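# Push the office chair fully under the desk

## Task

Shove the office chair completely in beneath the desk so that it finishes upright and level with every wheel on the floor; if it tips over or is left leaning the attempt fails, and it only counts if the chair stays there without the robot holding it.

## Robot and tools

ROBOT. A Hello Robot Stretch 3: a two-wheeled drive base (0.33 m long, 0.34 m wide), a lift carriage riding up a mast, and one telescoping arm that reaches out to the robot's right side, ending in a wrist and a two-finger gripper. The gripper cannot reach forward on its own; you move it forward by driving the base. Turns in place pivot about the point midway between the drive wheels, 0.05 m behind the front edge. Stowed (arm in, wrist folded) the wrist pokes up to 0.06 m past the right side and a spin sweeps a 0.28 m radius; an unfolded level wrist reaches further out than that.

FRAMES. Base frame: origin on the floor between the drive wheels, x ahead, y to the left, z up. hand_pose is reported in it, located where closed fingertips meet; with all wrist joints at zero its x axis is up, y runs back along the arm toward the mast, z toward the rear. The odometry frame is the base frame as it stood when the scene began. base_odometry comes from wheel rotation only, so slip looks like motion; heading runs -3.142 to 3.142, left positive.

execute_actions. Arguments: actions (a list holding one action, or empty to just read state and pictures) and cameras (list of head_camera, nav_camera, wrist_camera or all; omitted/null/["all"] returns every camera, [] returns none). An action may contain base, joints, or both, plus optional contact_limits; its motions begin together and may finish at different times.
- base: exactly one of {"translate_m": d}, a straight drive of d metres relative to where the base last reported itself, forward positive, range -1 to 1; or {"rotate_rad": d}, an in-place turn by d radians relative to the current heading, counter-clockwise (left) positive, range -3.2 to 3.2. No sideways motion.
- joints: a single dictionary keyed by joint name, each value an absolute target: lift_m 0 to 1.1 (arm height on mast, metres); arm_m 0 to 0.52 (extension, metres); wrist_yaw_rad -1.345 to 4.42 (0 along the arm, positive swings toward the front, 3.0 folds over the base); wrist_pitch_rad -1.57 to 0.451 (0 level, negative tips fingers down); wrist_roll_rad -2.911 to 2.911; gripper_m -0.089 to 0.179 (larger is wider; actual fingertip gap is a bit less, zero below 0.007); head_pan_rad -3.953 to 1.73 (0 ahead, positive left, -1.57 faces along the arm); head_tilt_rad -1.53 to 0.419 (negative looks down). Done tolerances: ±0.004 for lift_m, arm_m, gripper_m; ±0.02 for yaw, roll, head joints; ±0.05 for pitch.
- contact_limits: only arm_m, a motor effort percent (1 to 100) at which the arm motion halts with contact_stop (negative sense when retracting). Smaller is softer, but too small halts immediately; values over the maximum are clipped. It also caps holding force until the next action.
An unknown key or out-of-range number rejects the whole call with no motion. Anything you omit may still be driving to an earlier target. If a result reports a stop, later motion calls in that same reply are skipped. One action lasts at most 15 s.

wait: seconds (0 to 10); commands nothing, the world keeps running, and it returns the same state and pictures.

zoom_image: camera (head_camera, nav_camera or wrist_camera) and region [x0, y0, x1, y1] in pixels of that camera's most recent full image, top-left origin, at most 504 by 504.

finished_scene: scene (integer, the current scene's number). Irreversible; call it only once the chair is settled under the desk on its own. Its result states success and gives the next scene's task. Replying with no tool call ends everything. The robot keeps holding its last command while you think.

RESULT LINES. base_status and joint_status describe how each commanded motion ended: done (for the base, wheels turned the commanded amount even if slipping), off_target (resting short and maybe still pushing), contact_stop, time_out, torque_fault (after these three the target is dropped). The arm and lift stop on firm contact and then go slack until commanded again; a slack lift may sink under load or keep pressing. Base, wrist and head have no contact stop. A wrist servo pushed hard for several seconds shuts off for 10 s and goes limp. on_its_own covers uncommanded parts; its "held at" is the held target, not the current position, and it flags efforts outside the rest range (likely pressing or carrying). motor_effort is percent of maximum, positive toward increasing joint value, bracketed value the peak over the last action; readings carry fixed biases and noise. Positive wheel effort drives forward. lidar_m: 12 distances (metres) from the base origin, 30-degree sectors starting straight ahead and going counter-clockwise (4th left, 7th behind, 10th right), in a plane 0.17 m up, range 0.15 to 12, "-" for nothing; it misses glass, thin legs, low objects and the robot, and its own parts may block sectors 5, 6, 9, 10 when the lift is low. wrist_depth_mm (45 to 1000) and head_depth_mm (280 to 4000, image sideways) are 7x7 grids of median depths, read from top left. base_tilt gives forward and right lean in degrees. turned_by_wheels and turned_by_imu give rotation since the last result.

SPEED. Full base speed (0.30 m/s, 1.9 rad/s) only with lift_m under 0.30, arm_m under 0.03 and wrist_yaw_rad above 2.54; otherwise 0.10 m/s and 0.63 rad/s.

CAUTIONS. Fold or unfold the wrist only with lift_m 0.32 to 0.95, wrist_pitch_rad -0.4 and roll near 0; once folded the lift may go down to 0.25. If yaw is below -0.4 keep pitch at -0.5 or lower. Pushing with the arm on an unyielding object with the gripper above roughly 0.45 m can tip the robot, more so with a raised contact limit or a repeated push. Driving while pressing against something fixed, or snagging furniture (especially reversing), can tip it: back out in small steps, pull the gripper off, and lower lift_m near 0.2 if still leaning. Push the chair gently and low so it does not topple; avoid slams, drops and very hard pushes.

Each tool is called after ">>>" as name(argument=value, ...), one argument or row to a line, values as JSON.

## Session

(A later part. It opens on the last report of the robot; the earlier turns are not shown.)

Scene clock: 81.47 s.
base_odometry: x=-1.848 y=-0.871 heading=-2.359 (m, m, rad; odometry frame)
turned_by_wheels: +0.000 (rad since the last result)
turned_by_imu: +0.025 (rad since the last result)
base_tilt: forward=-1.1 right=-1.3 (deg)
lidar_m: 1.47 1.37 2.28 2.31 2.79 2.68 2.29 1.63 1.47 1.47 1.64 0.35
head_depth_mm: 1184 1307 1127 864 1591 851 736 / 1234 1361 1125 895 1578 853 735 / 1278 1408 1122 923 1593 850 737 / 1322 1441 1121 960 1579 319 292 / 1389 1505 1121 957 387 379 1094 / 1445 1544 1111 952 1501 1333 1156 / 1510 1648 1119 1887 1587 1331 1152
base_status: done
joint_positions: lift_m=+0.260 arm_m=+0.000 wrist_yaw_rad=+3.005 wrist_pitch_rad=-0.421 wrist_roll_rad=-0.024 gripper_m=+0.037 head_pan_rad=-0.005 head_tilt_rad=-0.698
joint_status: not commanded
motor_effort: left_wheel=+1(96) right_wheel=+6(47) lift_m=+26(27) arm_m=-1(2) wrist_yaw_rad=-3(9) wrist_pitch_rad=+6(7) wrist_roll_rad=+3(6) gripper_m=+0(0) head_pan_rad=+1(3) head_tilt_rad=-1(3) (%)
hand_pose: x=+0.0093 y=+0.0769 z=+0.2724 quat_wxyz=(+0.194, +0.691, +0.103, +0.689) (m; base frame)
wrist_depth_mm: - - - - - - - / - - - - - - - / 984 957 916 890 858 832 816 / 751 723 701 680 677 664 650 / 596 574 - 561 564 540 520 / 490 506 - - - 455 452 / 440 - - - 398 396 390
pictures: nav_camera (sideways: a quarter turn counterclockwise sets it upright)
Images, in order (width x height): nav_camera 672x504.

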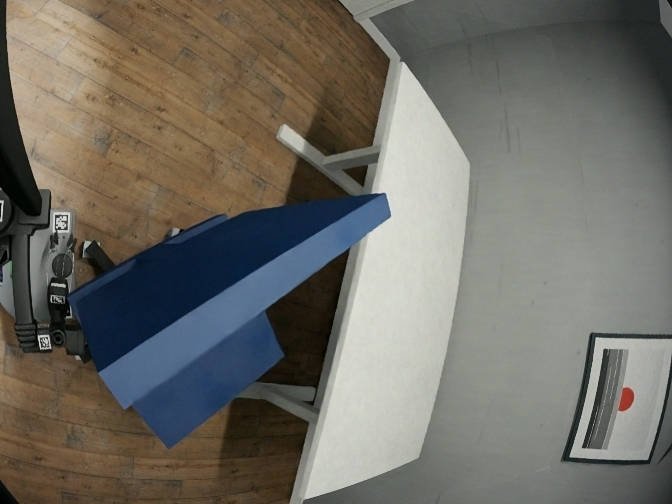

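>>> execute_actions(
  actions=[
    {"base":{"translate_m":-0.5}},
  ],
  cameras=[],
)

>>> execute_actions(
  actions=[
    {"base":{"rotate_rad":-1.28}},
  ],
  cameras=[],
)

>>> execute_actions(
  actions=[
    {"base":{"translate_m":1.0}},
  ],
  cameras=[],
)

>>> execute_actions(
  actions=[
    {"base":{"rotate_rad":-2.21}},
  ],
  cameras=[],
)

>>> execute_actions(
  actions=[
    {"base":{"translate_m":-0.55},"joints":{"head_pan_rad":-1.4,"head_tilt_rad":-0.9}},
  ],
  cameras=[],
)

>>> execute_actions(
  actions=[
    {"joints":{"lift_m":0.4,"wrist_pitch_rad":-0.4}},
  ],
  cameras=[],
)

>>> execute_actions(
  actions=[
    {"joints":{"wrist_yaw_rad":0}},
  ],
  cameras=["nav_camera","wrist_camera"],
)

Scene clock: 85.27 s.
base_odometry: x=-1.494 y=-0.518 heading=-2.359 (m, m, rad; odometry frame)
turned_by_wheels: +0.000 (rad since the last result)
turned_by_imu: -0.003 (rad since the last result)
base_tilt: forward=-1.1 right=-1.3 (deg)
lidar_m: 0.82 1.84 2.47 2.48 2.45 2.21 1.81 1.24 1.30 1.31 1.58 1.49
head_depth_mm: 1576 1613 1292 1950 1007 1345 1151 / 1629 1614 1293 1240 1014 1259 1135 / 1698 1616 633 654 807 1247 1154 / 1765 1597 726 846 1014 1281 1149 / 1826 1595 2231 1883 1590 1327 1150 / 1920 1599 2317 1938 1582 1331 1150 / 1999 1700 2486 1943 1574 1332 1157
base_status: done
joint_positions: lift_m=+0.260 arm_m=+0.000 wrist_yaw_rad=+3.001 wrist_pitch_rad=-0.419 wrist_roll_rad=-0.024 gripper_m=+0.037 head_pan_rad=-0.005 head_tilt_rad=-0.698
joint_status: not commanded
motor_effort: left_wheel=+0(9) right_wheel=+0(7) lift_m=+27(27) arm_m=-1(1) wrist_yaw_rad=+0(2) wrist_pitch_rad=+6(6) wrist_roll_rad=+3(3) gripper_m=+0(0) head_pan_rad=+2(1) head_tilt_rad=+0(1) (%)
hand_pose: x=+0.0102 y=+0.0769 z=+0.2727 quat_wxyz=(+0.195, +0.692, +0.101, +0.688) (m; base frame)
wrist_depth_mm: - - - - - - - / - - - - - - - / 986 964 928 913 874 857 822 / 736 711 711 699 689 652 662 / 593 602 - 566 562 539 534 / 497 505 - - - 465 446 / 439 - - - 400 398 390
pictures: none
No camera images: the call's "cameras" was empty. Leave "cameras" out to get every camera's image.

Scene clock: 87.30 s.
base_odometry: x=-1.494 y=-0.518 heading=+2.644 (m, m, rad; odometry frame)
turned_by_wheels: -1.280 (rad since the last result)
turned_by_imu: -1.287 (rad since the last result)
base_tilt: forward=-0.9 right=-1.4 (deg)
lidar_m: 1.40 1.97 0.82 1.84 2.50 2.47 2.65 2.24 2.21 1.65 1.24 1.30
head_depth_mm: 1135 1245 1381 1552 1590 1343 1150 / 1210 1348 1499 1704 1594 1333 1160 / 1293 1443 1652 1827 1595 1336 1157 / 1402 1576 1802 1934 1591 1332 1154 / 1528 1724 2014 1950 1585 1331 1157 / 1662 1913 2249 1931 1576 1324 1149 / 1828 2049 2268 1943 1585 1333 1130
base_status: done
joint_positions: lift_m=+0.260 arm_m=+0.000 wrist_yaw_rad=+3.001 wrist_pitch_rad=-0.419 wrist_roll_rad=-0.024 gripper_m=+0.037 head_pan_rad=-0.005 head_tilt_rad=-0.698
joint_status: not commanded
motor_effort: left_wheel=+4(11) right_wheel=-5(10) lift_m=+27(27) arm_m=-1(1) wrist_yaw_rad=+0(0) wrist_pitch_rad=+6(6) wrist_roll_rad=+3(3) gripper_m=+0(0) head_pan_rad=+2(1) head_tilt_rad=-1(1) (%)
hand_pose: x=+0.0102 y=+0.0769 z=+0.2727 quat_wxyz=(+0.195, +0.692, +0.101, +0.688) (m; base frame)
wrist_depth_mm: - - - - - - - / - - - - 941 - - / 978 950 926 857 837 778 819 / 738 715 697 703 680 625 644 / 589 576 - 556 570 537 531 / 501 509 - - - 454 451 / 439 - - - 397 396 396
pictures: none
No camera images: the call's "cameras" was empty. Leave "cameras" out to get every camera's image.

Scene clock: 92.30 s.
base_odometry: x=-2.373 y=-0.041 heading=+2.644 (m, m, rad; odometry frame)
turned_by_wheels: +0.000 (rad since the last result)
turned_by_imu: +0.007 (rad since the last result)
base_tilt: forward=-1.1 right=-1.4 (deg)
lidar_m: 0.53 0.79 1.35 1.10 0.93 3.26 3.53 2.83 1.32 0.64 0.50 0.50
head_depth_mm: 409 449 498 562 639 749 896 / 437 484 541 615 716 850 1043 / 470 524 592 682 804 979 1126 / 506 571 654 765 924 1152 1154 / 552 629 730 872 1089 1283 1150 / 604 698 826 1015 1305 1329 1154 / 670 785 955 1201 1491 1327 1151
base_status: done
joint_positions: lift_m=+0.260 arm_m=+0.000 wrist_yaw_rad=+3.001 wrist_pitch_rad=-0.419 wrist_roll_rad=-0.024 gripper_m=+0.037 head_pan_rad=-0.005 head_tilt_rad=-0.698
joint_status: not commanded
motor_effort: left_wheel=+3(12) right_wheel=-4(7) lift_m=+27(27) arm_m=-1(1) wrist_yaw_rad=+0(0) wrist_pitch_rad=+6(5) wrist_roll_rad=+3(3) gripper_m=+0(0) head_pan_rad=+1(1) head_tilt_rad=-2(1) (%)
hand_pose: x=+0.0103 y=+0.0769 z=+0.2727 quat_wxyz=(+0.195, +0.692, +0.101, +0.688) (m; base frame)
wrist_depth_mm: - - - - - - - / - - - - - - - / 771 854 908 870 853 854 827 / 694 743 702 694 669 668 654 / 585 577 - 555 560 543 523 / 506 501 - - - 460 451 / 436 - - - 400 395 395
pictures: none
No camera images: the call's "cameras" was empty. Leave "cameras" out to get every camera's image.

Scene clock: 94.90 s.
base_odometry: x=-2.373 y=-0.041 heading=+0.434 (m, m, rad; odometry frame)
turned_by_wheels: -2.210 (rad since the last result)
turned_by_imu: -2.223 (rad since the last result)
base_tilt: forward=-1.0 right=-1.2 (deg)
lidar_m: 1.32 0.71 0.52 0.50 0.51 0.70 1.35 1.10 0.93 0.93 3.37 2.90
head_depth_mm: 2397 2592 2527 1962 1587 1343 1160 / 2449 2690 2526 1958 1575 1343 1153 / 2858 3214 2549 1956 1584 1330 1154 / 2905 3225 2563 1935 1581 1334 1150 / 1631 1294 1479 1687 1577 1332 1155 / 1149 1229 1414 1633 1575 1327 1148 / 1142 1212 1315 1341 1371 1289 1153
base_status: done
joint_positions: lift_m=+0.260 arm_m=+0.000 wrist_yaw_rad=+3.001 wrist_pitch_rad=-0.419 wrist_roll_rad=-0.024 gripper_m=+0.037 head_pan_rad=-0.005 head_tilt_rad=-0.698
joint_status: not commanded
motor_effort: left_wheel=+4(12) right_wheel=-4(10) lift_m=+27(27) arm_m=-2(1) wrist_yaw_rad=+1(1) wrist_pitch_rad=+6(5) wrist_roll_rad=+3(3) gripper_m=+0(0) head_pan_rad=+2(2) head_tilt_rad=-1(1) (%)
hand_pose: x=+0.0103 y=+0.0769 z=+0.2727 quat_wxyz=(+0.195, +0.692, +0.101, +0.688) (m; base frame)
wrist_depth_mm: 457 - 476 490 515 525 547 / 486 506 519 541 555 581 597 / 544 563 574 587 618 642 665 / 574 592 621 623 647 660 638 / 590 593 - 562 572 528 522 / 494 506 - - - 458 458 / 439 - - - 403 394 397
pictures: none
No camera images: the call's "cameras" was empty. Leave "cameras" out to get every camera's image.

Scene clock: 98.37 s.
base_odometry: x=-2.871 y=-0.273 heading=+0.435 (m, m, rad; odometry frame)
turned_by_wheels: +0.000 (rad since the last result)
turned_by_imu: -0.003 (rad since the last result)
base_tilt: forward=-1.1 right=-1.4 (deg)
lidar_m: 1.86 0.71 0.51 0.49 0.50 0.68 0.81 0.84 0.73 1.92 0.94 3.48
head_depth_mm: 1339 1035 840 756 1394 1226 1102 / 2771 2204 862 1511 1407 1230 1114 / 2812 2352 1210 1509 1396 1233 1130 / 1138 2223 1217 1391 1366 1221 1113 / 1031 1196 1211 1073 1390 1231 1098 / 973 1111 1219 1537 1386 1229 1096 / 923 1088 1872 1616 1393 1227 1099
base_status: done
joint_positions: lift_m=+0.260 arm_m=+0.000 wrist_yaw_rad=+3.001 wrist_pitch_rad=-0.419 wrist_roll_rad=-0.024 gripper_m=+0.037 head_pan_rad=-1.393 head_tilt_rad=-0.889
joint_status: all done
motor_effort: left_wheel=+4(9) right_wheel=-5(11) lift_m=+27(27) arm_m=-2(1) wrist_yaw_rad=+0(1) wrist_pitch_rad=+5(5) wrist_roll_rad=+3(3) gripper_m=+0(0) head_pan_rad=-3(32) head_tilt_rad=-7(30) (%)
hand_pose: x=+0.0103 y=+0.0769 z=+0.2727 quat_wxyz=(+0.195, +0.692, +0.101, +0.688) (m; base frame)
wrist_depth_mm: 439 - 468 489 494 522 527 / 489 497 514 537 553 564 597 / 530 531 563 590 609 623 651 / 574 579 608 620 666 654 649 / 587 589 - 569 563 537 521 / 489 500 - - - 459 449 / 441 - - - 404 392 394
pictures: none
No camera images: the call's "cameras" was empty. Leave "cameras" out to get every camera's image.

Scene clock: 100.47 s.
base_odometry: x=-2.871 y=-0.273 heading=+0.435 (m, m, rad; odometry frame)
turned_by_wheels: +0.000 (rad since the last result)
turned_by_imu: +0.000 (rad since the last result)
base_tilt: forward=-1.1 right=-1.5 (deg)
lidar_m: 1.86 0.70 0.51 0.49 0.51 0.68 0.81 0.84 0.73 1.92 0.94 3.49
head_depth_mm: 1337 1038 842 759 1399 1235 1098 / 2813 2205 863 1516 1403 1235 1134 / 2840 2359 1217 1508 1394 1234 - / 1126 2190 1222 1388 1368 1231 1093 / 1027 1186 1215 1069 1393 1227 1100 / 978 1116 1217 1555 1396 1231 1094 / 922 1097 1876 1610 1392 1238 1098
base_status: not commanded
joint_positions: lift_m=+0.399 arm_m=+0.000 wrist_yaw_rad=+3.001 wrist_pitch_rad=-0.419 wrist_roll_rad=-0.024 gripper_m=+0.037 head_pan_rad=-1.393 head_tilt_rad=-0.889
joint_status: all done
motor_effort: left_wheel=+4(4) right_wheel=-5(5) lift_m=+60(62) arm_m=-2(2) wrist_yaw_rad=+0(1) wrist_pitch_rad=+5(6) wrist_roll_rad=+3(3) gripper_m=+0(0) head_pan_rad=-3(3) head_tilt_rad=-7(7) (%)
hand_pose: x=+0.0103 y=+0.0769 z=+0.4117 quat_wxyz=(+0.195, +0.692, +0.101, +0.688) (m; base frame)
wrist_depth_mm: 439 - 479 492 501 520 542 / 480 494 518 528 547 580 586 / 526 548 563 589 618 630 655 / 581 596 628 659 671 722 746 / 652 661 - 706 739 716 728 / 672 645 - 617 621 624 618 / 581 565 - 570 547 549 534
pictures: none
No camera images: the call's "cameras" was empty. Leave "cameras" out to get every camera's image.

Scene clock: 102.97 s.
base_odometry: x=-2.871 y=-0.273 heading=+0.435 (m, m, rad; odometry frame)
turned_by_wheels: +0.000 (rad since the last result)
turned_by_imu: +0.000 (rad since the last result)
base_tilt: forward=-1.0 right=-1.2 (deg)
lidar_m: 1.86 0.70 0.51 0.49 0.51 0.68 0.81 0.84 0.73 1.92 0.95 3.49
head_depth_mm: 1335 1033 840 762 1398 1231 1103 / 2807 2191 863 1513 1397 1231 1125 / 2814 2363 1225 1507 1391 1240 - / 1133 2216 1213 1394 1361 1223 1114 / 1032 1189 1215 1072 1389 1227 1093 / 973 1113 1218 1539 1391 1225 1096 / 922 1092 1864 1619 1399 1233 1097
base_status: not commanded
joint_positions: lift_m=+0.399 arm_m=+0.000 wrist_yaw_rad=+0.002 wrist_pitch_rad=-0.419 wrist_roll_rad=-0.024 gripper_m=+0.037 head_pan_rad=-1.393 head_tilt_rad=-0.889
joint_status: all done
motor_effort: left_wheel=+4(4) right_wheel=-5(5) lift_m=+59(61) arm_m=-1(1) wrist_yaw_rad=-1(2) wrist_pitch_rad=+5(6) wrist_roll_rad=+3(3) gripper_m=+1(0) head_pan_rad=-3(3) head_tilt_rad=-8(6) (%)
hand_pose: x=-0.0211 y=-0.3695 z=+0.4117 quat_wxyz=(+0.700, +0.150, -0.683, -0.145) (m; base frame)
wrist_depth_mm: 448 414 468 588 - - 982 / 362 412 - - - - 404 / - - - - - - 426 / 992 951 828 884 892 890 474 / 771 747 727 757 765 705 625 / 666 663 624 620 589 587 585 / 581 564 560 549 546 537 538
pictures: nav_camera (sideways: a quarter turn counterclockwise sets it upright), wrist_camera
Images, in order (width x height): nav_camera 672x504, wrist_camera 644x364.

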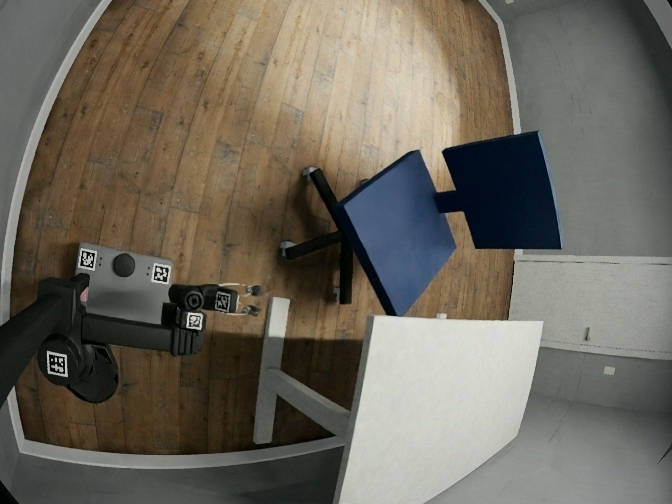

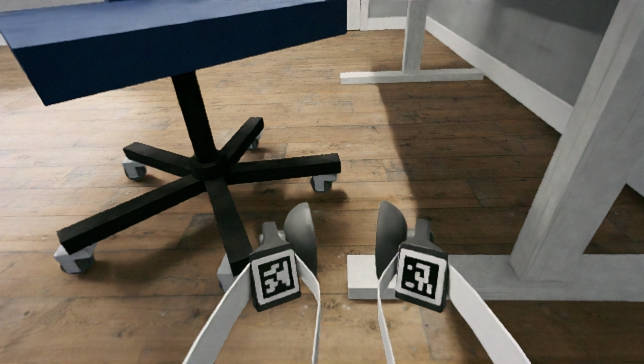

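>>> execute_actions(
  actions=[
    {"base":{"translate_m":0.1},"joints":{"wrist_pitch_rad":0,"lift_m":0.37}},
  ],
  cameras=["wrist_camera"],
)

>>> execute_actions(
  actions=[
    {"joints":{"arm_m":0.52}},
  ],
  cameras=["nav_camera","wrist_camera"],
)

Scene clock: 105.17 s.
base_odometry: x=-2.781 y=-0.231 heading=+0.435 (m, m, rad; odometry frame)
turned_by_wheels: +0.000 (rad since the last result)
turned_by_imu: +0.001 (rad since the last result)
base_tilt: forward=-1.0 right=-1.3 (deg)
lidar_m: 1.76 0.71 0.51 0.49 0.51 0.68 0.91 0.94 0.78 0.92 3.39 3.38
head_depth_mm: 2720 1145 888 1183 1396 1239 1099 / 2813 2359 1865 1516 1388 1227 1133 / 2754 2279 1223 1099 1384 1249 - / 1020 1181 1215 1047 1374 1225 1122 / 963 1105 1216 1388 1397 1236 1098 / 903 1040 1824 1619 1386 1232 1100 / 2822 2367 1923 1620 1400 1226 1096
base_status: done
joint_positions: lift_m=+0.371 arm_m=+0.000 wrist_yaw_rad=+0.001 wrist_pitch_rad=-0.023 wrist_roll_rad=-0.024 gripper_m=+0.037 head_pan_rad=-1.393 head_tilt_rad=-0.889
joint_status: all done
motor_effort: left_wheel=+3(8) right_wheel=-5(5) lift_m=+13(56) arm_m=-1(2) wrist_yaw_rad=-1(2) wrist_pitch_rad=+7(7) wrist_roll_rad=+3(2) gripper_m=+0(0) head_pan_rad=-3(3) head_tilt_rad=-7(7) (%)
hand_pose: x=-0.0211 y=-0.4008 z=+0.4795 quat_wxyz=(+0.716, +0.009, -0.698, -0.008) (m; base frame)
wrist_depth_mm: - 729 824 - 601 624 553 / - 764 896 - - - - / - - 976 - - - - / - 454 447 546 - - - / - - - - - - - / - - - - 928 - 980 / 842 848 717 762 788 780 783
pictures: wrist_camera
Images, in order (width x height): wrist_camera 644x364.

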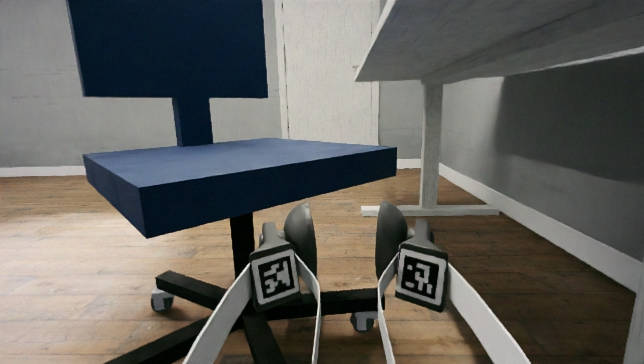

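Scene clock: 110.13 s.
base_odometry: x=-2.781 y=-0.231 heading=+0.435 (m, m, rad; odometry frame)
turned_by_wheels: +0.000 (rad since the last result)
turned_by_imu: +0.000 (rad since the last result)
base_tilt: forward=-1.0 right=-1.4 (deg)
lidar_m: 1.76 0.71 0.51 0.49 0.50 0.68 0.91 0.94 0.78 0.92 3.39 3.37
head_depth_mm: 2671 1145 889 756 1384 1226 1100 / 2798 2353 1254 - 1402 1231 - / 2801 2379 1215 1070 1359 1230 1111 / 2816 2181 1215 1068 1364 1235 1113 / 962 1097 1185 1400 1394 1226 1102 / 856 961 1170 1608 1391 1227 1097 / 813 2210 1924 1621 1401 1227 1104
base_status: not commanded
joint_positions: lift_m=+0.371 arm_m=+0.518 wrist_yaw_rad=-0.013 wrist_pitch_rad=+0.012 wrist_roll_rad=-0.022 gripper_m=+0.037 head_pan_rad=-1.393 head_tilt_rad=-0.889
joint_status: all done
joint sent to its limit — the command would take arm_m past its upper limit, so that joint was sent only as far as its limit.
motor_effort: left_wheel=-1(3) right_wheel=+4(5) lift_m=+13(13) arm_m=+3(7) wrist_yaw_rad=+8(9) wrist_pitch_rad=-3(7) wrist_roll_rad=+2(3) gripper_m=-3(4) head_pan_rad=-3(3) head_tilt_rad=-8(6) (%)
hand_pose: x=-0.0248 y=-0.9190 z=+0.4884 quat_wxyz=(+0.715, -0.009, -0.699, -0.001) (m; base frame)
wrist_depth_mm: 390 - - - 521 531 476 / 407 - - - - 945 - / - - - - - - - / - - - - - - - / 251 244 239 234 282 - - / 167 164 163 158 168 - - / 125 123 122 120 762 824 829
pictures: nav_camera (sideways: a quarter turn counterclockwise sets it upright), wrist_camera
Images, in order (width x height): nav_camera 672x504, wrist_camera 644x364.

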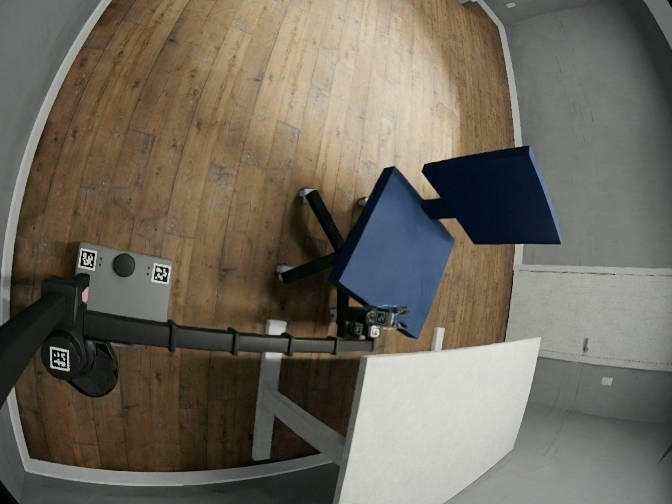

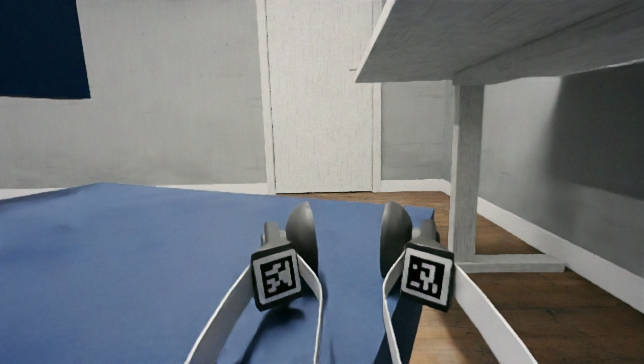

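>>> execute_actions(
  actions=[
    {"joints":{"arm_m":0.1}},
  ],
  cameras=[],
)

>>> execute_actions(
  actions=[
    {"base":{"translate_m":0.1},"joints":{"lift_m":0.32}},
  ],
  cameras=[],
)

>>> execute_actions(
  actions=[
    {"joints":{"arm_m":0.52}},
  ],
  cameras=["nav_camera","wrist_camera"],
)

Scene clock: 114.57 s.
base_odometry: x=-2.781 y=-0.231 heading=+0.435 (m, m, rad; odometry frame)
turned_by_wheels: +0.000 (rad since the last result)
turned_by_imu: +0.001 (rad since the last result)
base_tilt: forward=-0.9 right=-1.3 (deg)
lidar_m: 1.76 0.71 0.51 0.49 0.51 0.68 0.91 0.94 0.78 0.92 3.40 3.39
head_depth_mm: 2719 2141 889 1510 1395 1225 1103 / 2763 2367 1247 1539 1402 1274 - / 2748 2274 1217 1102 1369 1235 1104 / 1029 1200 1217 1050 1374 1226 1116 / 957 1102 1219 1384 1393 1228 1097 / 898 1030 1819 1604 1399 1229 1097 / 2691 2355 1900 1616 1395 1231 1100
base_status: not commanded
joint_positions: lift_m=+0.371 arm_m=+0.100 wrist_yaw_rad=+0.000 wrist_pitch_rad=-0.017 wrist_roll_rad=-0.021 gripper_m=+0.037 head_pan_rad=-1.393 head_tilt_rad=-0.889
joint_status: all done
motor_effort: left_wheel=+3(3) right_wheel=-5(5) lift_m=+13(13) arm_m=-3(3) wrist_yaw_rad=-1(9) wrist_pitch_rad=+5(5) wrist_roll_rad=+1(3) gripper_m=+0(3) head_pan_rad=-3(2) head_tilt_rad=-8(7) (%)
hand_pose: x=-0.0214 y=-0.5011 z=+0.4810 quat_wxyz=(+0.715, +0.006, -0.699, -0.006) (m; base frame)
wrist_depth_mm: 566 649 824 - 600 600 530 / 585 684 818 - - - - / - - - - - - - / 549 398 385 462 - - - / - 280 343 - - - - / - 970 - - 973 - - / 882 797 649 694 761 791 771
pictures: none
No camera images: the call's "cameras" was empty. Leave "cameras" out to get every camera's image.

Scene clock: 116.73 s.
base_odometry: x=-2.690 y=-0.189 heading=+0.435 (m, m, rad; odometry frame)
turned_by_wheels: +0.000 (rad since the last result)
turned_by_imu: +0.001 (rad since the last result)
base_tilt: forward=-1.1 right=-1.3 (deg)
lidar_m: 1.66 0.71 0.51 0.49 0.51 0.69 1.01 1.04 0.84 0.90 3.38 3.28
head_depth_mm: 2739 2352 1911 1571 1395 1225 1101 / 2809 2350 1219 1092 1406 1252 - / 1016 1211 1214 1047 1335 - 1099 / 941 1103 1214 1076 1404 1230 1114 / 880 1006 1225 1581 1369 1232 1098 / 2736 2300 1918 1610 1389 1227 1100 / 3049 2361 1905 1618 1394 1233 1095
base_status: done
joint_positions: lift_m=+0.321 arm_m=+0.100 wrist_yaw_rad=+0.000 wrist_pitch_rad=-0.018 wrist_roll_rad=-0.021 gripper_m=+0.037 head_pan_rad=-1.393 head_tilt_rad=-0.889
joint_status: all done
motor_effort: left_wheel=+3(9) right_wheel=-4(4) lift_m=+13(14) arm_m=-2(3) wrist_yaw_rad=+0(1) wrist_pitch_rad=+5(5) wrist_roll_rad=+1(1) gripper_m=+0(0) head_pan_rad=-3(3) head_tilt_rad=-7(9) (%)
hand_pose: x=-0.0214 y=-0.5011 z=+0.4309 quat_wxyz=(+0.715, +0.007, -0.699, -0.006) (m; base frame)
wrist_depth_mm: - 581 723 - - 800 680 / - - 741 - - - - / - - 637 525 539 - - / - 381 262 332 - - - / - - - - - - - / - - 859 912 925 919 904 / 775 765 605 661 683 722 715
pictures: none
No camera images: the call's "cameras" was empty. Leave "cameras" out to get every camera's image.

Scene clock: 121.33 s.
base_odometry: x=-2.690 y=-0.189 heading=+0.434 (m, m, rad; odometry frame)
turned_by_wheels: -0.001 (rad since the last result)
turned_by_imu: -0.001 (rad since the last result)
base_tilt: forward=-1.1 right=-1.4 (deg)
lidar_m: 1.66 0.71 0.51 0.49 0.51 0.69 1.01 1.04 0.84 1.09 3.40 3.27
head_depth_mm: 2762 2347 1810 1622 1397 1230 1092 / 2803 2351 1246 1625 1402 1231 1113 / 1250 1444 1218 1537 1403 1227 1112 / 1108 1293 1243 1559 1402 1229 1110 / 1023 1171 1785 1583 1401 1228 1104 / 2894 2351 1913 1608 1402 1228 1097 / 3055 2337 1916 1631 1393 1225 1100
base_status: not commanded
joint_positions: lift_m=+0.321 arm_m=+0.517 wrist_yaw_rad=-0.152 wrist_pitch_rad=-0.031 wrist_roll_rad=-0.021 gripper_m=+0.037 head_pan_rad=-1.393 head_tilt_rad=-0.889
joint_status: all done
joint sent to its limit — the command would take arm_m past its upper limit, so that joint was sent only as far as its limit.
on_its_own: wrist_yaw_rad is held at -0.126, not at your +0.000, by its stall guard, which is still easing
motor_effort: left_wheel=-8(17) right_wheel=+14(29) lift_m=+13(13) arm_m=+4(11) wrist_yaw_rad=+18(38) wrist_pitch_rad=+9(9) wrist_roll_rad=+1(1) gripper_m=+6(14) head_pan_rad=-3(3) head_tilt_rad=-7(7) (%)
hand_pose: x=-0.0600 y=-0.9147 z=+0.4274 quat_wxyz=(+0.712, -0.042, -0.698, -0.065) (m; base frame)
wrist_depth_mm: 441 534 - - 853 774 888 / - - - - - - - / 421 485 408 356 - - - / 139 116 145 210 - - - / 89 104 140 - - - - / 90 105 136 940 876 903 890 / 91 107 661 721 712 702 688
pictures: nav_camera (sideways: a quarter turn counterclockwise sets it upright), wrist_camera
Images, in order (width x height): nav_camera 672x504, wrist_camera 644x364.

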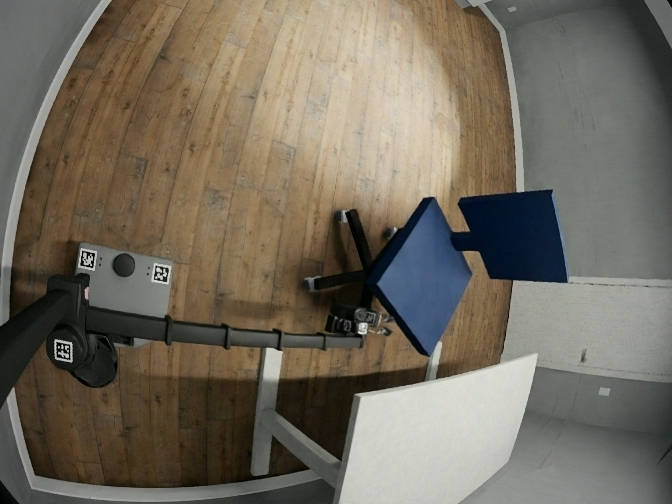

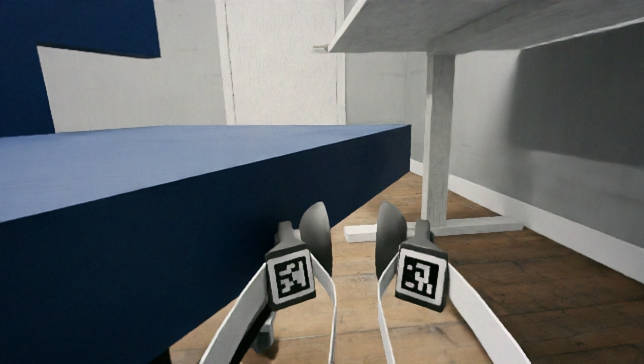

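>>> execute_actions(
  actions=[
    {"joints":{"arm_m":0.0,"lift_m":0.4,"wrist_pitch_rad":-0.4}},
  ],
  cameras=[],
)

>>> execute_actions(
  actions=[
    {"joints":{"wrist_yaw_rad":3.0}},
  ],
  cameras=[],
)

>>> execute_actions(
  actions=[
    {"joints":{"lift_m":0.26}},
  ],
  cameras=[],
)

>>> execute_actions(
  actions=[
    {"base":{"translate_m":0.95}},
  ],
  cameras=[],
)

>>> execute_actions(
  actions=[
    {"base":{"rotate_rad":-1.57}},
  ],
  cameras=[],
)

>>> execute_actions(
  actions=[
    {"base":{"translate_m":1.0}},
  ],
  cameras=[],
)

>>> execute_actions(
  actions=[
    {"joints":{"lift_m":0.65,"head_tilt_rad":-0.6}},
  ],
  cameras=[],
)

>>> execute_actions(
  actions=[
    {"joints":{"wrist_yaw_rad":0}},
  ],
  cameras=["nav_camera","wrist_camera"],
)

Scene clock: 126.80 s.
base_odometry: x=-2.690 y=-0.189 heading=+0.435 (m, m, rad; odometry frame)
turned_by_wheels: +0.001 (rad since the last result)
turned_by_imu: +0.001 (rad since the last result)
base_tilt: forward=-1.1 right=-1.3 (deg)
lidar_m: 1.65 0.71 0.51 0.49 0.51 0.69 1.01 1.04 0.84 1.09 3.38 3.29
head_depth_mm: 2745 2354 1818 1620 1394 1226 1095 / 2802 2373 1248 1538 1389 1230 1130 / 1246 1461 1217 1523 1395 1252 - / 1113 1291 1239 1553 1396 1226 1115 / 1014 1169 1781 1588 1394 1224 1099 / 2925 2357 1918 1613 1384 1224 1101 / 3029 2381 1928 1617 1397 1227 1097
base_status: not commanded
joint_positions: lift_m=+0.399 arm_m=+0.000 wrist_yaw_rad=-0.169 wrist_pitch_rad=-0.414 wrist_roll_rad=-0.021 gripper_m=+0.037 head_pan_rad=-1.393 head_tilt_rad=-0.889
joint_status: all done
on_its_own: wrist_yaw_rad is held at -0.169, not at your +0.000, by its stall guard, which is not easing now
motor_effort: left_wheel=+3(9) right_wheel=-3(14) lift_m=+60(62) arm_m=-2(4) wrist_yaw_rad=+0(17) wrist_pitch_rad=+4(8) wrist_roll_rad=+2(2) gripper_m=+0(6) head_pan_rad=-3(3) head_tilt_rad=-7(7) (%)
hand_pose: x=-0.0593 y=-0.3669 z=+0.4127 quat_wxyz=(+0.685, +0.089, -0.694, -0.203) (m; base frame)
wrist_depth_mm: 652 540 538 - - - - / - - - - - - - / - - 978 - - - 546 / - 905 894 941 956 892 576 / 800 774 769 764 759 692 649 / 686 664 656 629 615 627 612 / 583 568 564 553 559 535 532
pictures: none
No camera images: the call's "cameras" was empty. Leave "cameras" out to get every camera's image.

Scene clock: 129.40 s.
base_odometry: x=-2.690 y=-0.189 heading=+0.435 (m, m, rad; odometry frame)
turned_by_wheels: +0.000 (rad since the last result)
turned_by_imu: +0.000 (rad since the last result)
base_tilt: forward=-0.9 right=-1.4 (deg)
lidar_m: 1.66 0.71 0.51 0.49 0.51 0.69 1.01 1.04 0.84 1.09 3.40 3.25
head_depth_mm: 2774 2359 1813 1613 1386 1232 1097 / 2806 2356 1248 1555 1394 1226 1132 / 1250 1447 1213 1517 1393 1223 - / 1106 1300 1238 1554 1394 1222 1099 / 1017 1171 1762 1576 1401 1233 1097 / 2948 2356 1920 1613 1391 1230 1095 / 3009 2387 1913 1624 1401 1229 1098
base_status: not commanded
joint_positions: lift_m=+0.399 arm_m=+0.000 wrist_yaw_rad=+2.998 wrist_pitch_rad=-0.414 wrist_roll_rad=-0.021 gripper_m=+0.037 head_pan_rad=-1.393 head_tilt_rad=-0.889
joint_status: all done
motor_effort: left_wheel=+3(3) right_wheel=-4(4) lift_m=+60(60) arm_m=-2(2) wrist_yaw_rad=+2(2) wrist_pitch_rad=+4(4) wrist_roll_rad=+1(2) gripper_m=+0(0) head_pan_rad=-3(3) head_tilt_rad=-8(6) (%)
hand_pose: x=+0.0109 y=+0.0773 z=+0.4127 quat_wxyz=(+0.194, +0.693, +0.098, +0.687) (m; base frame)
wrist_depth_mm: 441 - 479 478 499 527 537 / 488 496 512 531 552 579 588 / 528 558 571 585 619 646 672 / 591 607 637 645 676 711 748 / 653 673 - 722 731 716 727 / 667 685 - 632 615 627 607 / 591 575 - 568 544 539 529
pictures: none
No camera images: the call's "cameras" was empty. Leave "cameras" out to get every camera's image.

Scene clock: 131.50 s.
base_odometry: x=-2.690 y=-0.189 heading=+0.435 (m, m, rad; odometry frame)
turned_by_wheels: +0.000 (rad since the last result)
turned_by_imu: +0.000 (rad since the last result)
base_tilt: forward=-1.0 right=-1.3 (deg)
lidar_m: 1.66 0.71 0.51 0.49 0.51 0.69 1.01 1.04 0.84 1.09 3.39 3.28
head_depth_mm: 2716 2355 1798 1608 1393 1229 1099 / 2812 2371 1247 1546 1396 1222 1113 / 1250 1445 1215 1518 1397 1226 1132 / 1106 1299 1240 1551 1389 1224 1116 / 1019 1172 1778 1583 1390 1230 1094 / 2938 2337 1929 1614 1391 1229 1096 / 3048 2342 1905 1614 1399 1221 1098
base_status: not commanded
joint_positions: lift_m=+0.261 arm_m=+0.000 wrist_yaw_rad=+2.999 wrist_pitch_rad=-0.415 wrist_roll_rad=-0.021 gripper_m=+0.037 head_pan_rad=-1.393 head_tilt_rad=-0.889
joint_status: all done
motor_effort: left_wheel=+3(3) right_wheel=-4(4) lift_m=+14(56) arm_m=-2(2) wrist_yaw_rad=+1(0) wrist_pitch_rad=+4(4) wrist_roll_rad=+1(1) gripper_m=+0(1) head_pan_rad=-2(3) head_tilt_rad=-7(8) (%)
hand_pose: x=+0.0108 y=+0.0772 z=+0.2741 quat_wxyz=(+0.194, +0.693, +0.098, +0.687) (m; base frame)
wrist_depth_mm: 448 - 468 487 511 527 547 / 484 500 517 533 563 566 600 / 529 550 573 589 605 627 654 / 571 594 618 639 636 665 639 / 606 592 - 561 584 535 539 / 503 505 - - 448 460 449 / 449 - - - 403 395 390
pictures: none
No camera images: the call's "cameras" was empty. Leave "cameras" out to get every camera's image.

Scene clock: 136.43 s.
base_odometry: x=-1.829 y=+0.212 heading=+0.435 (m, m, rad; odometry frame)
turned_by_wheels: +0.000 (rad since the last result)
turned_by_imu: +0.007 (rad since the last result)
base_tilt: forward=-1.1 right=-1.4 (deg)
lidar_m: 1.50 0.72 0.52 0.50 0.52 0.71 1.92 1.62 1.35 3.27 3.37 2.28
head_depth_mm: 2746 2369 1912 1619 1394 1227 1099 / 2831 2357 1926 1622 1404 1238 1118 / 2810 2349 1918 1621 1398 1234 1134 / 2854 2366 1914 1601 1391 1219 1114 / 2878 2339 1928 1624 1392 1230 1101 / 2992 2327 1911 1617 1396 1235 1102 / 3049 2367 1907 1617 1398 1228 1096
base_status: done
joint_positions: lift_m=+0.261 arm_m=+0.000 wrist_yaw_rad=+2.999 wrist_pitch_rad=-0.415 wrist_roll_rad=-0.021 gripper_m=+0.037 head_pan_rad=-1.393 head_tilt_rad=-0.889
joint_status: not commanded
motor_effort: left_wheel=+2(10) right_wheel=-3(6) lift_m=+13(14) arm_m=-2(2) wrist_yaw_rad=+0(2) wrist_pitch_rad=+4(4) wrist_roll_rad=+2(1) gripper_m=+0(0) head_pan_rad=-2(3) head_tilt_rad=-8(7) (%)
hand_pose: x=+0.0106 y=+0.0773 z=+0.2741 quat_wxyz=(+0.194, +0.693, +0.098, +0.687) (m; base frame)
wrist_depth_mm: 453 - 488 494 511 537 536 / 494 507 529 547 554 589 599 / 537 559 582 597 612 638 651 / 584 597 632 637 652 645 649 / 599 590 - 571 562 545 536 / 497 509 - - - 461 455 / 439 - - - 402 391 396
pictures: none
No camera images: the call's "cameras" was empty. Leave "cameras" out to get every camera's image.

Scene clock: 138.60 s.
base_odometry: x=-1.829 y=+0.212 heading=-1.135 (m, m, rad; odometry frame)
turned_by_wheels: -1.570 (rad since the last result)
turned_by_imu: -1.579 (rad since the last result)
base_tilt: forward=-1.1 right=-1.4 (deg)
lidar_m: 3.27 3.39 2.29 1.50 0.72 0.52 0.50 0.52 0.71 1.90 1.62 1.34
head_depth_mm: 1668 1913 1914 1622 1394 1234 1100 / 1697 1985 1920 1609 1398 1228 1118 / 1732 2039 1919 1608 1396 1225 1128 / 1787 2088 1913 1610 1399 1232 1111 / 1530 2039 1863 1614 1387 1226 1100 / 1333 2163 1920 1600 1395 1230 1097 / 1349 2228 1925 1586 1388 1233 1102
base_status: done
joint_positions: lift_m=+0.261 arm_m=+0.000 wrist_yaw_rad=+2.999 wrist_pitch_rad=-0.415 wrist_roll_rad=-0.021 gripper_m=+0.037 head_pan_rad=-1.393 head_tilt_rad=-0.889
joint_status: not commanded
motor_effort: left_wheel=+4(13) right_wheel=-5(10) lift_m=+13(14) arm_m=-2(2) wrist_yaw_rad=+1(1) wrist_pitch_rad=+4(4) wrist_roll_rad=+1(1) gripper_m=+0(0) head_pan_rad=-3(2) head_tilt_rad=-7(8) (%)
hand_pose: x=+0.0106 y=+0.0773 z=+0.2741 quat_wxyz=(+0.194, +0.693, +0.098, +0.687) (m; base frame)
wrist_depth_mm: 620 - - - - - - / 690 701 - - - - - / 673 773 945 918 877 840 820 / 647 744 734 696 674 654 656 / 577 589 - 567 566 547 530 / 494 502 - - - 453 456 / 445 - - - 400 402 393
pictures: none
No camera images: the call's "cameras" was empty. Leave "cameras" out to get every camera's image.

Scene clock: 143.60 s.
base_odometry: x=-1.406 y=-0.695 heading=-1.134 (m, m, rad; odometry frame)
turned_by_wheels: +0.000 (rad since the last result)
turned_by_imu: +0.007 (rad since the last result)
base_tilt: forward=-1.0 right=-1.4 (deg)
lidar_m: 2.27 2.35 2.27 2.19 1.92 1.40 1.50 1.55 2.03 0.80 1.75 2.33
head_depth_mm: 1336 1922 1911 1386 1397 1228 1098 / 1333 1942 1915 1043 1385 1234 1116 / 1335 1128 602 958 1273 1226 1138 / 1338 584 665 835 1335 1228 1113 / 1340 646 799 1075 1368 1234 1096 / 1333 770 1781 1575 1389 1229 1104 / 1330 2196 1931 1606 1399 1228 1101
base_status: done
joint_positions: lift_m=+0.261 arm_m=+0.000 wrist_yaw_rad=+2.999 wrist_pitch_rad=-0.415 wrist_roll_rad=-0.021 gripper_m=+0.037 head_pan_rad=-1.393 head_tilt_rad=-0.889
joint_status: not commanded
motor_effort: left_wheel=+3(12) right_wheel=-4(7) lift_m=+14(14) arm_m=-2(2) wrist_yaw_rad=-1(1) wrist_pitch_rad=+4(4) wrist_roll_rad=+1(1) gripper_m=+0(0) head_pan_rad=-3(3) head_tilt_rad=-6(7) (%)
hand_pose: x=+0.0106 y=+0.0773 z=+0.2741 quat_wxyz=(+0.194, +0.693, +0.098, +0.687) (m; base frame)
wrist_depth_mm: - - - - - - - / - - - - - - - / 960 - 939 876 875 858 829 / 749 736 747 695 687 659 648 / 600 584 - 570 565 544 524 / 494 504 - - - 462 451 / 446 - - - 406 401 394
pictures: none
No camera images: the call's "cameras" was empty. Leave "cameras" out to get every camera's image.

Scene clock: 147.97 s.
base_odometry: x=-1.406 y=-0.695 heading=-1.134 (m, m, rad; odometry frame)
turned_by_wheels: +0.000 (rad since the last result)
turned_by_imu: +0.000 (rad since the last result)
base_tilt: forward=-1.0 right=-1.2 (deg)
lidar_m: 2.27 2.36 2.27 2.19 1.91 1.39 1.49 1.55 2.03 0.80 1.74 2.32
head_depth_mm: 1563 1735 1365 2071 1566 1386 1208 / 1602 1747 1373 2129 1100 1296 1205 / 1634 1775 1449 588 691 879 1154 / 1678 1816 1440 621 721 898 1198 / 1703 1869 1350 739 891 1374 1176 / 1763 1903 819 916 1618 1419 1193 / 1812 1971 1604 2191 1704 1393 1194
base_status: not commanded
joint_positions: lift_m=+0.649 arm_m=+0.000 wrist_yaw_rad=+2.999 wrist_pitch_rad=-0.415 wrist_roll_rad=-0.021 gripper_m=+0.037 head_pan_rad=-1.393 head_tilt_rad=-0.606
joint_status: all done
motor_effort: left_wheel=+3(3) right_wheel=-4(4) lift_m=+60(61) arm_m=-2(2) wrist_yaw_rad=+1(1) wrist_pitch_rad=+4(4) wrist_roll_rad=+2(2) gripper_m=+0(0) head_pan_rad=-3(3) head_tilt_rad=+5(34) (%)
hand_pose: x=+0.0106 y=+0.0772 z=+0.6626 quat_wxyz=(+0.194, +0.693, +0.098, +0.687) (m; base frame)
wrist_depth_mm: - - - - - - - / - - - - - - - / - - - - - - - / - - - - - - - / - - - - - - - / 981 978 - 935 895 912 901 / 835 840 803 818 822 785 781
pictures: none
No camera images: the call's "cameras" was empty. Leave "cameras" out to get every camera's image.

Scene clock: 150.47 s.
base_odometry: x=-1.406 y=-0.695 heading=-1.134 (m, m, rad; odometry frame)
turned_by_wheels: +0.000 (rad since the last result)
turned_by_imu: +0.000 (rad since the last result)
base_tilt: forward=-1.0 right=-1.3 (deg)
lidar_m: 2.27 2.36 2.27 2.20 1.91 1.39 1.50 1.56 2.03 0.80 1.75 2.33
head_depth_mm: 1566 1727 1378 2071 1566 1388 1207 / 1606 1745 1379 2120 1097 1300 1202 / 1646 1792 1441 587 690 879 1170 / 1672 1835 1447 620 719 899 1195 / 1695 1862 1351 739 895 1371 1173 / 1756 1902 818 915 1606 1401 1195 / 1803 1966 1611 2182 1716 1401 1192
base_status: not commanded
joint_positions: lift_m=+0.649 arm_m=+0.000 wrist_yaw_rad=+0.002 wrist_pitch_rad=-0.415 wrist_roll_rad=-0.021 gripper_m=+0.037 head_pan_rad=-1.393 head_tilt_rad=-0.606
joint_status: all done
motor_effort: left_wheel=+3(4) right_wheel=-4(5) lift_m=+60(60) arm_m=-2(2) wrist_yaw_rad=-2(1) wrist_pitch_rad=+4(4) wrist_roll_rad=+1(1) gripper_m=+0(0) head_pan_rad=-3(3) head_tilt_rad=+6(5) (%)
hand_pose: x=-0.0211 y=-0.3700 z=+0.6626 quat_wxyz=(+0.699, +0.148, -0.684, -0.144) (m; base frame)
wrist_depth_mm: 427 281 232 - - - - / - 332 255 - - - - / - 403 283 716 - - - / - 570 325 563 654 - - / - - 475 469 - - - / - 991 914 869 897 910 922 / 842 844 794 795 840 805 782
pictures: nav_camera (sideways: a quarter turn counterclockwise sets it upright), wrist_camera
Images, in order (width x height): nav_camera 672x504, wrist_camera 644x364.

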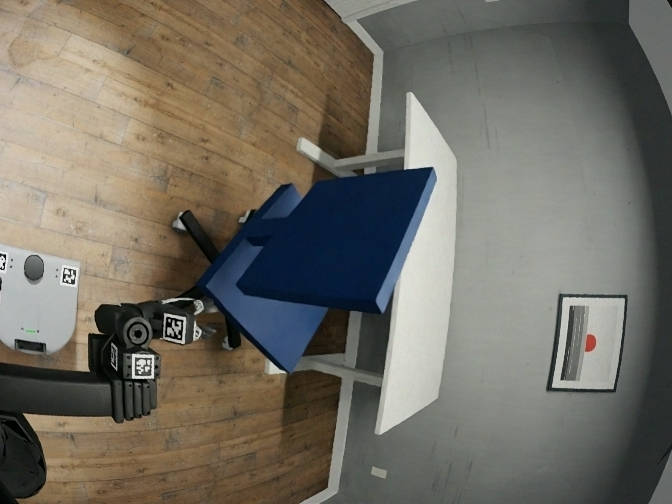

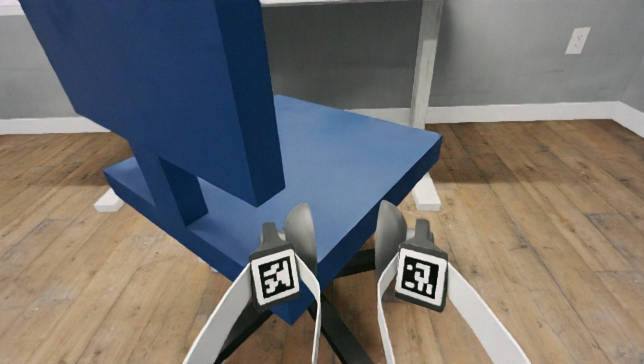

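Move forward 0.1, then extend.

>>> execute_actions(
  actions=[
    {"base":{"translate_m":0.1},"joints":{"wrist_pitch_rad":-0.1}},
  ],
  cameras=[],
)

>>> execute_actions(
  actions=[
    {"joints":{"arm_m":0.3}},
  ],
  cameras=["nav_camera"],
)

Scene clock: 152.77 s.
base_odometry: x=-1.364 y=-0.785 heading=-1.134 (m, m, rad; odometry frame)
turned_by_wheels: +0.000 (rad since the last result)
turned_by_imu: +0.001 (rad since the last result)
base_tilt: forward=-1.0 right=-1.2 (deg)
lidar_m: 2.17 2.26 2.27 2.19 1.97 1.48 1.60 1.66 1.55 0.79 1.70 2.22
head_depth_mm: 1559 1727 1377 2043 1104 979 1204 / 1592 1764 1368 575 628 840 1096 / 1643 1776 1370 628 715 880 1229 / 1666 1828 1350 730 849 1317 1175 / 1713 1867 797 869 1093 1408 1195 / 1762 1904 1614 2018 1711 1418 1199 / 1787 1991 1618 2171 1709 1403 1198
base_status: done
joint_positions: lift_m=+0.649 arm_m=+0.000 wrist_yaw_rad=+0.001 wrist_pitch_rad=-0.123 wrist_roll_rad=-0.021 gripper_m=+0.037 head_pan_rad=-1.393 head_tilt_rad=-0.606
joint_status: all done
motor_effort: left_wheel=+3(8) right_wheel=-4(5) lift_m=+60(60) arm_m=-3(2) wrist_yaw_rad=+0(1) wrist_pitch_rad=+6(7) wrist_roll_rad=+1(2) gripper_m=+0(1) head_pan_rad=-3(3) head_tilt_rad=+5(5) (%)
hand_pose: x=-0.0211 y=-0.3966 z=+0.7327 quat_wxyz=(+0.713, +0.045, -0.698, -0.043) (m; base frame)
wrist_depth_mm: - 402 302 237 - - - / - 446 319 251 - - - / - 488 341 265 - - - / - 532 369 279 - - - / - - 405 284 720 - - / - - 530 303 500 - - / - - 465 448 460 - -
pictures: none
No camera images: the call's "cameras" was empty. Leave "cameras" out to get every camera's image.

Scene clock: 156.20 s.
base_odometry: x=-1.364 y=-0.785 heading=-1.135 (m, m, rad; odometry frame)
turned_by_wheels: +0.000 (rad since the last result)
turned_by_imu: -0.038 (rad since the last result)
base_tilt: forward=-1.0 right=-1.4 (deg)
lidar_m: 2.17 2.24 2.29 2.19 1.98 1.47 1.59 1.64 1.56 0.97 1.70 2.27
head_depth_mm: 1571 1731 1376 2088 1751 - 1206 / 1595 1753 1371 788 - 1316 1208 / 1629 1790 785 837 1020 1383 1203 / 1649 1817 815 898 1053 1376 1205 / 1685 1840 857 968 1211 1407 1201 / 1727 1884 1429 1998 1715 1405 1197 / 1766 1952 1616 2187 1707 1400 1196
base_status: not commanded
joint_positions: lift_m=+0.649 arm_m=+0.299 wrist_yaw_rad=-0.013 wrist_pitch_rad=-0.128 wrist_roll_rad=-0.021 gripper_m=+0.037 head_pan_rad=-1.394 head_tilt_rad=-0.604
joint_status: all done
motor_effort: left_wheel=-2(7) right_wheel=+6(15) lift_m=+56(60) arm_m=+6(17) wrist_yaw_rad=+9(15) wrist_pitch_rad=+8(16) wrist_roll_rad=+1(2) gripper_m=-4(7) head_pan_rad=-3(3) head_tilt_rad=+3(5) (%)
hand_pose: x=-0.0247 y=-0.6952 z=+0.7316 quat_wxyz=(+0.713, +0.041, -0.698, -0.050) (m; base frame)
wrist_depth_mm: 186 172 158 146 - - - / 198 183 167 154 - - - / 214 196 177 162 667 770 - / 227 207 187 171 - - - / 246 222 201 179 - - - / 269 240 217 190 345 - - / 309 258 228 205 952 - -
pictures: nav_camera (sideways: a quarter turn counterclockwise sets it upright)
Images, in order (width x height): nav_camera 672x504.

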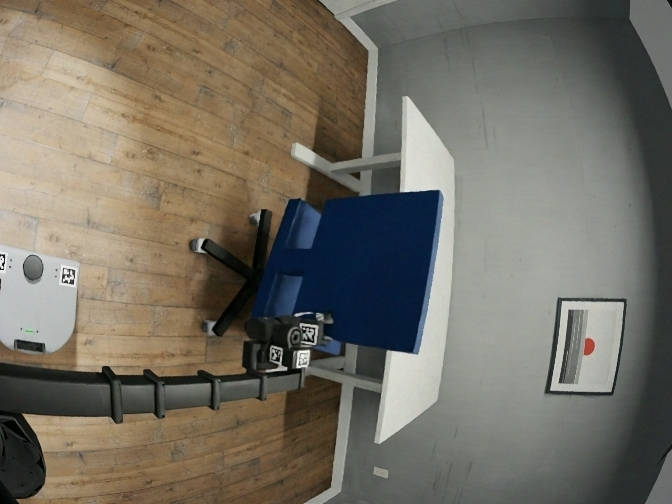

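>>> execute_actions(
  actions=[
    {"joints":{"arm_m":0.42}},
  ],
  cameras=["nav_camera"],
)

Scene clock: 158.63 s.
base_odometry: x=-1.364 y=-0.785 heading=-1.135 (m, m, rad; odometry frame)
turned_by_wheels: +0.000 (rad since the last result)
turned_by_imu: +0.000 (rad since the last result)
base_tilt: forward=-1.0 right=-1.2 (deg)
lidar_m: 2.18 2.25 2.29 2.19 1.98 1.47 1.59 1.64 1.56 1.06 1.70 2.27
head_depth_mm: 1565 1727 1308 2076 - 1418 1205 / 1587 1770 848 909 1588 1381 1207 / 1629 1775 855 958 1168 1416 1199 / 1673 1814 881 990 1212 1365 1201 / 1700 1851 905 1025 1534 1407 1195 / 1732 1892 1525 2027 1709 1409 1200 / 1773 1946 1627 2166 1712 1405 1200
base_status: not commanded
joint_positions: lift_m=+0.649 arm_m=+0.420 wrist_yaw_rad=-0.062 wrist_pitch_rad=-0.124 wrist_roll_rad=-0.020 gripper_m=+0.037 head_pan_rad=-1.394 head_tilt_rad=-0.604
joint_status: all done
on_its_own: wrist_yaw_rad is held at -0.042, not at your +0.000, by its stall guard, which is not easing now; wrist_yaw_rad is at rest, and its effort (+13) is outside its rest range (-12 to +12)
motor_effort: left_wheel=-5(7) right_wheel=+9(16) lift_m=+56(57) arm_m=+4(7) wrist_yaw_rad=+13(21) wrist_pitch_rad=+7(8) wrist_roll_rad=+2(2) gripper_m=+5(7) head_pan_rad=-3(3) head_tilt_rad=+3(3) (%)
hand_pose: x=-0.0370 y=-0.8153 z=+0.7324 quat_wxyz=(+0.711, +0.023, -0.699, -0.066) (m; base frame)
wrist_depth_mm: 148 149 150 150 - - - / 154 155 156 157 - - - / 163 163 164 166 500 633 600 / 171 173 173 173 912 - - / 180 181 183 183 937 - - / 190 191 193 198 202 - - / 202 204 206 207 - - -
pictures: nav_camera (sideways: a quarter turn counterclockwise sets it upright)
Images, in order (width x height): nav_camera 672x504.

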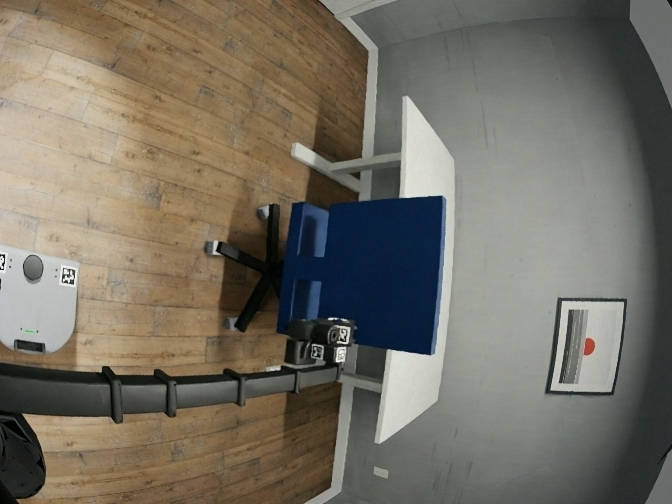

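>>> execute_actions(
  actions=[
    {"joints":{"arm_m":0.0}},
  ],
  cameras=[],
)

>>> execute_actions(
  actions=[
    {"base":{"translate_m":0.35},"joints":{"wrist_yaw_rad":1.57,"wrist_pitch_rad":0,"head_pan_rad":0}},
  ],
  cameras=[],
)

>>> execute_actions(
  actions=[
    {"base":{"rotate_rad":-1.53}},
  ],
  cameras=["nav_camera","wrist_camera"],
)

Scene clock: 163.13 s.
base_odometry: x=-1.364 y=-0.785 heading=-1.134 (m, m, rad; odometry frame)
turned_by_wheels: +0.000 (rad since the last result)
turned_by_imu: +0.001 (rad since the last result)
base_tilt: forward=-1.2 right=-1.3 (deg)
lidar_m: 2.18 2.24 2.30 2.20 1.97 1.47 1.59 1.64 1.56 1.06 1.70 2.27
head_depth_mm: 1563 1727 1312 2082 1743 1428 1207 / 1592 1756 847 931 1176 1388 1238 / 1615 1776 858 961 1177 1413 1230 / 1652 1813 881 988 1215 1374 1197 / 1700 1845 907 1029 1533 1404 1204 / 1728 1860 1524 2035 1702 1400 1201 / 1769 1933 1615 2206 1714 1408 1199
base_status: not commanded
joint_positions: lift_m=+0.649 arm_m=+0.000 wrist_yaw_rad=-0.042 wrist_pitch_rad=-0.122 wrist_roll_rad=-0.020 gripper_m=+0.037 head_pan_rad=-1.394 head_tilt_rad=-0.604
joint_status: all done
on_its_own: wrist_yaw_rad is held at -0.042, not at your +0.000, by its stall guard, which is not easing now
motor_effort: left_wheel=+2(5) right_wheel=-3(9) lift_m=+56(56) arm_m=-2(4) wrist_yaw_rad=+0(14) wrist_pitch_rad=+6(7) wrist_roll_rad=+1(1) gripper_m=+0(5) head_pan_rad=-2(3) head_tilt_rad=+2(4) (%)
hand_pose: x=-0.0320 y=-0.3965 z=+0.7330 quat_wxyz=(+0.712, +0.029, -0.699, -0.058) (m; base frame)
wrist_depth_mm: - 536 543 539 - - - / - 560 563 559 - - - / - 596 600 600 - - - / - 626 611 623 - - - / - - 673 793 - - - / - - - - - - - / - - 996 - - - -
pictures: none
No camera images: the call's "cameras" was empty. Leave "cameras" out to get every camera's image.

Scene clock: 168.10 s.
base_odometry: x=-1.216 y=-1.102 heading=-1.134 (m, m, rad; odometry frame)
turned_by_wheels: +0.000 (rad since the last result)
turned_by_imu: +0.003 (rad since the last result)
base_tilt: forward=-0.9 right=-1.3 (deg)
lidar_m: 1.83 1.89 2.30 2.20 2.27 1.79 1.94 1.99 1.67 1.07 1.56 1.88
head_depth_mm: 1516 1672 1853 2075 1726 1423 1209 / 1503 1681 1874 2052 1723 1424 1209 / 1507 1680 1895 2060 1731 1413 1203 / 1514 1677 1901 2064 1721 1414 1200 / 1537 1694 1897 2097 1719 1402 1194 / 1522 1701 1902 2077 1715 1404 1203 / 1528 1694 1908 2104 1708 1410 1195
base_status: done
joint_positions: lift_m=+0.649 arm_m=+0.000 wrist_yaw_rad=+1.568 wrist_pitch_rad=-0.023 wrist_roll_rad=-0.020 gripper_m=+0.037 head_pan_rad=-0.007 head_tilt_rad=-0.604
joint_status: all done
motor_effort: left_wheel=+2(7) right_wheel=-2(4) lift_m=+56(56) arm_m=-2(2) wrist_yaw_rad=+1(1) wrist_pitch_rad=+7(7) wrist_roll_rad=+1(1) gripper_m=+0(0) head_pan_rad=+2(27) head_tilt_rad=+3(2) (%)
hand_pose: x=+0.2343 y=-0.1459 z=+0.7581 quat_wxyz=(+0.512, +0.500, -0.489, +0.499) (m; base frame)
wrist_depth_mm: - - - - - - - / - - - - - - - / - - - - - - - / - - - - - - - / - - - - - - - / - - - - - - - / - - - - - - -
pictures: none
No camera images: the call's "cameras" was empty. Leave "cameras" out to get every camera's image.

Scene clock: 171.50 s.
base_odometry: x=-1.216 y=-1.102 heading=-2.664 (m, m, rad; odometry frame)
turned_by_wheels: -1.530 (rad since the last result)
turned_by_imu: -1.540 (rad since the last result)
base_tilt: forward=-1.0 right=-1.4 (deg)
lidar_m: 1.07 1.56 1.89 1.83 1.90 2.27 2.20 2.30 1.80 1.94 2.01 1.67
head_depth_mm: 1585 1755 840 920 1136 1387 1209 / 1597 1771 852 936 1107 1413 1199 / 1599 1768 848 944 1132 1379 1200 / 1607 1759 1451 2150 1671 1413 1201 / 1623 1758 1423 2187 1727 1419 1195 / 1626 1787 1428 2042 1703 1409 1199 / 1641 1814 1422 2183 1725 1406 1197
base_status: done
joint_positions: lift_m=+0.649 arm_m=+0.000 wrist_yaw_rad=+1.569 wrist_pitch_rad=-0.023 wrist_roll_rad=-0.020 gripper_m=+0.037 head_pan_rad=-0.007 head_tilt_rad=-0.604
joint_status: not commanded
motor_effort: left_wheel=+4(8) right_wheel=-5(8) lift_m=+57(56) arm_m=-2(2) wrist_yaw_rad=+2(1) wrist_pitch_rad=+7(7) wrist_roll_rad=+1(1) gripper_m=+0(0) head_pan_rad=+2(2) head_tilt_rad=+2(2) (%)
hand_pose: x=+0.2343 y=-0.1458 z=+0.7582 quat_wxyz=(+0.512, +0.500, -0.489, +0.499) (m; base frame)
wrist_depth_mm: - - - - - - - / - - - 739 710 - - / - - - 746 728 - - / - - - 775 758 - - / - - - 930 942 - - / - - - - - - - / - - - - - - -
pictures: nav_camera (sideways: a quarter turn counterclockwise sets it upright), wrist_camera
Images, in order (width x height): nav_camera 672x504, wrist_camera 644x364.

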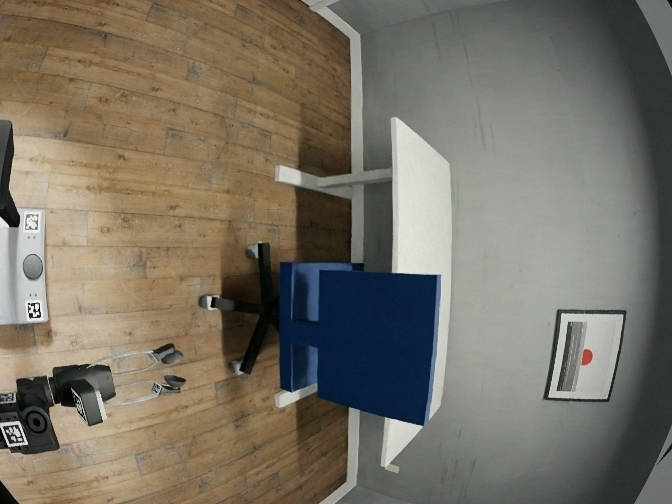

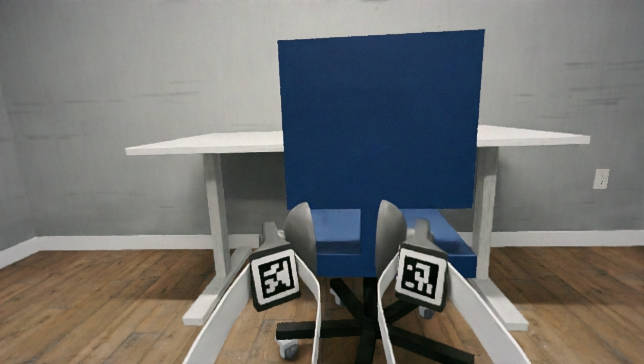

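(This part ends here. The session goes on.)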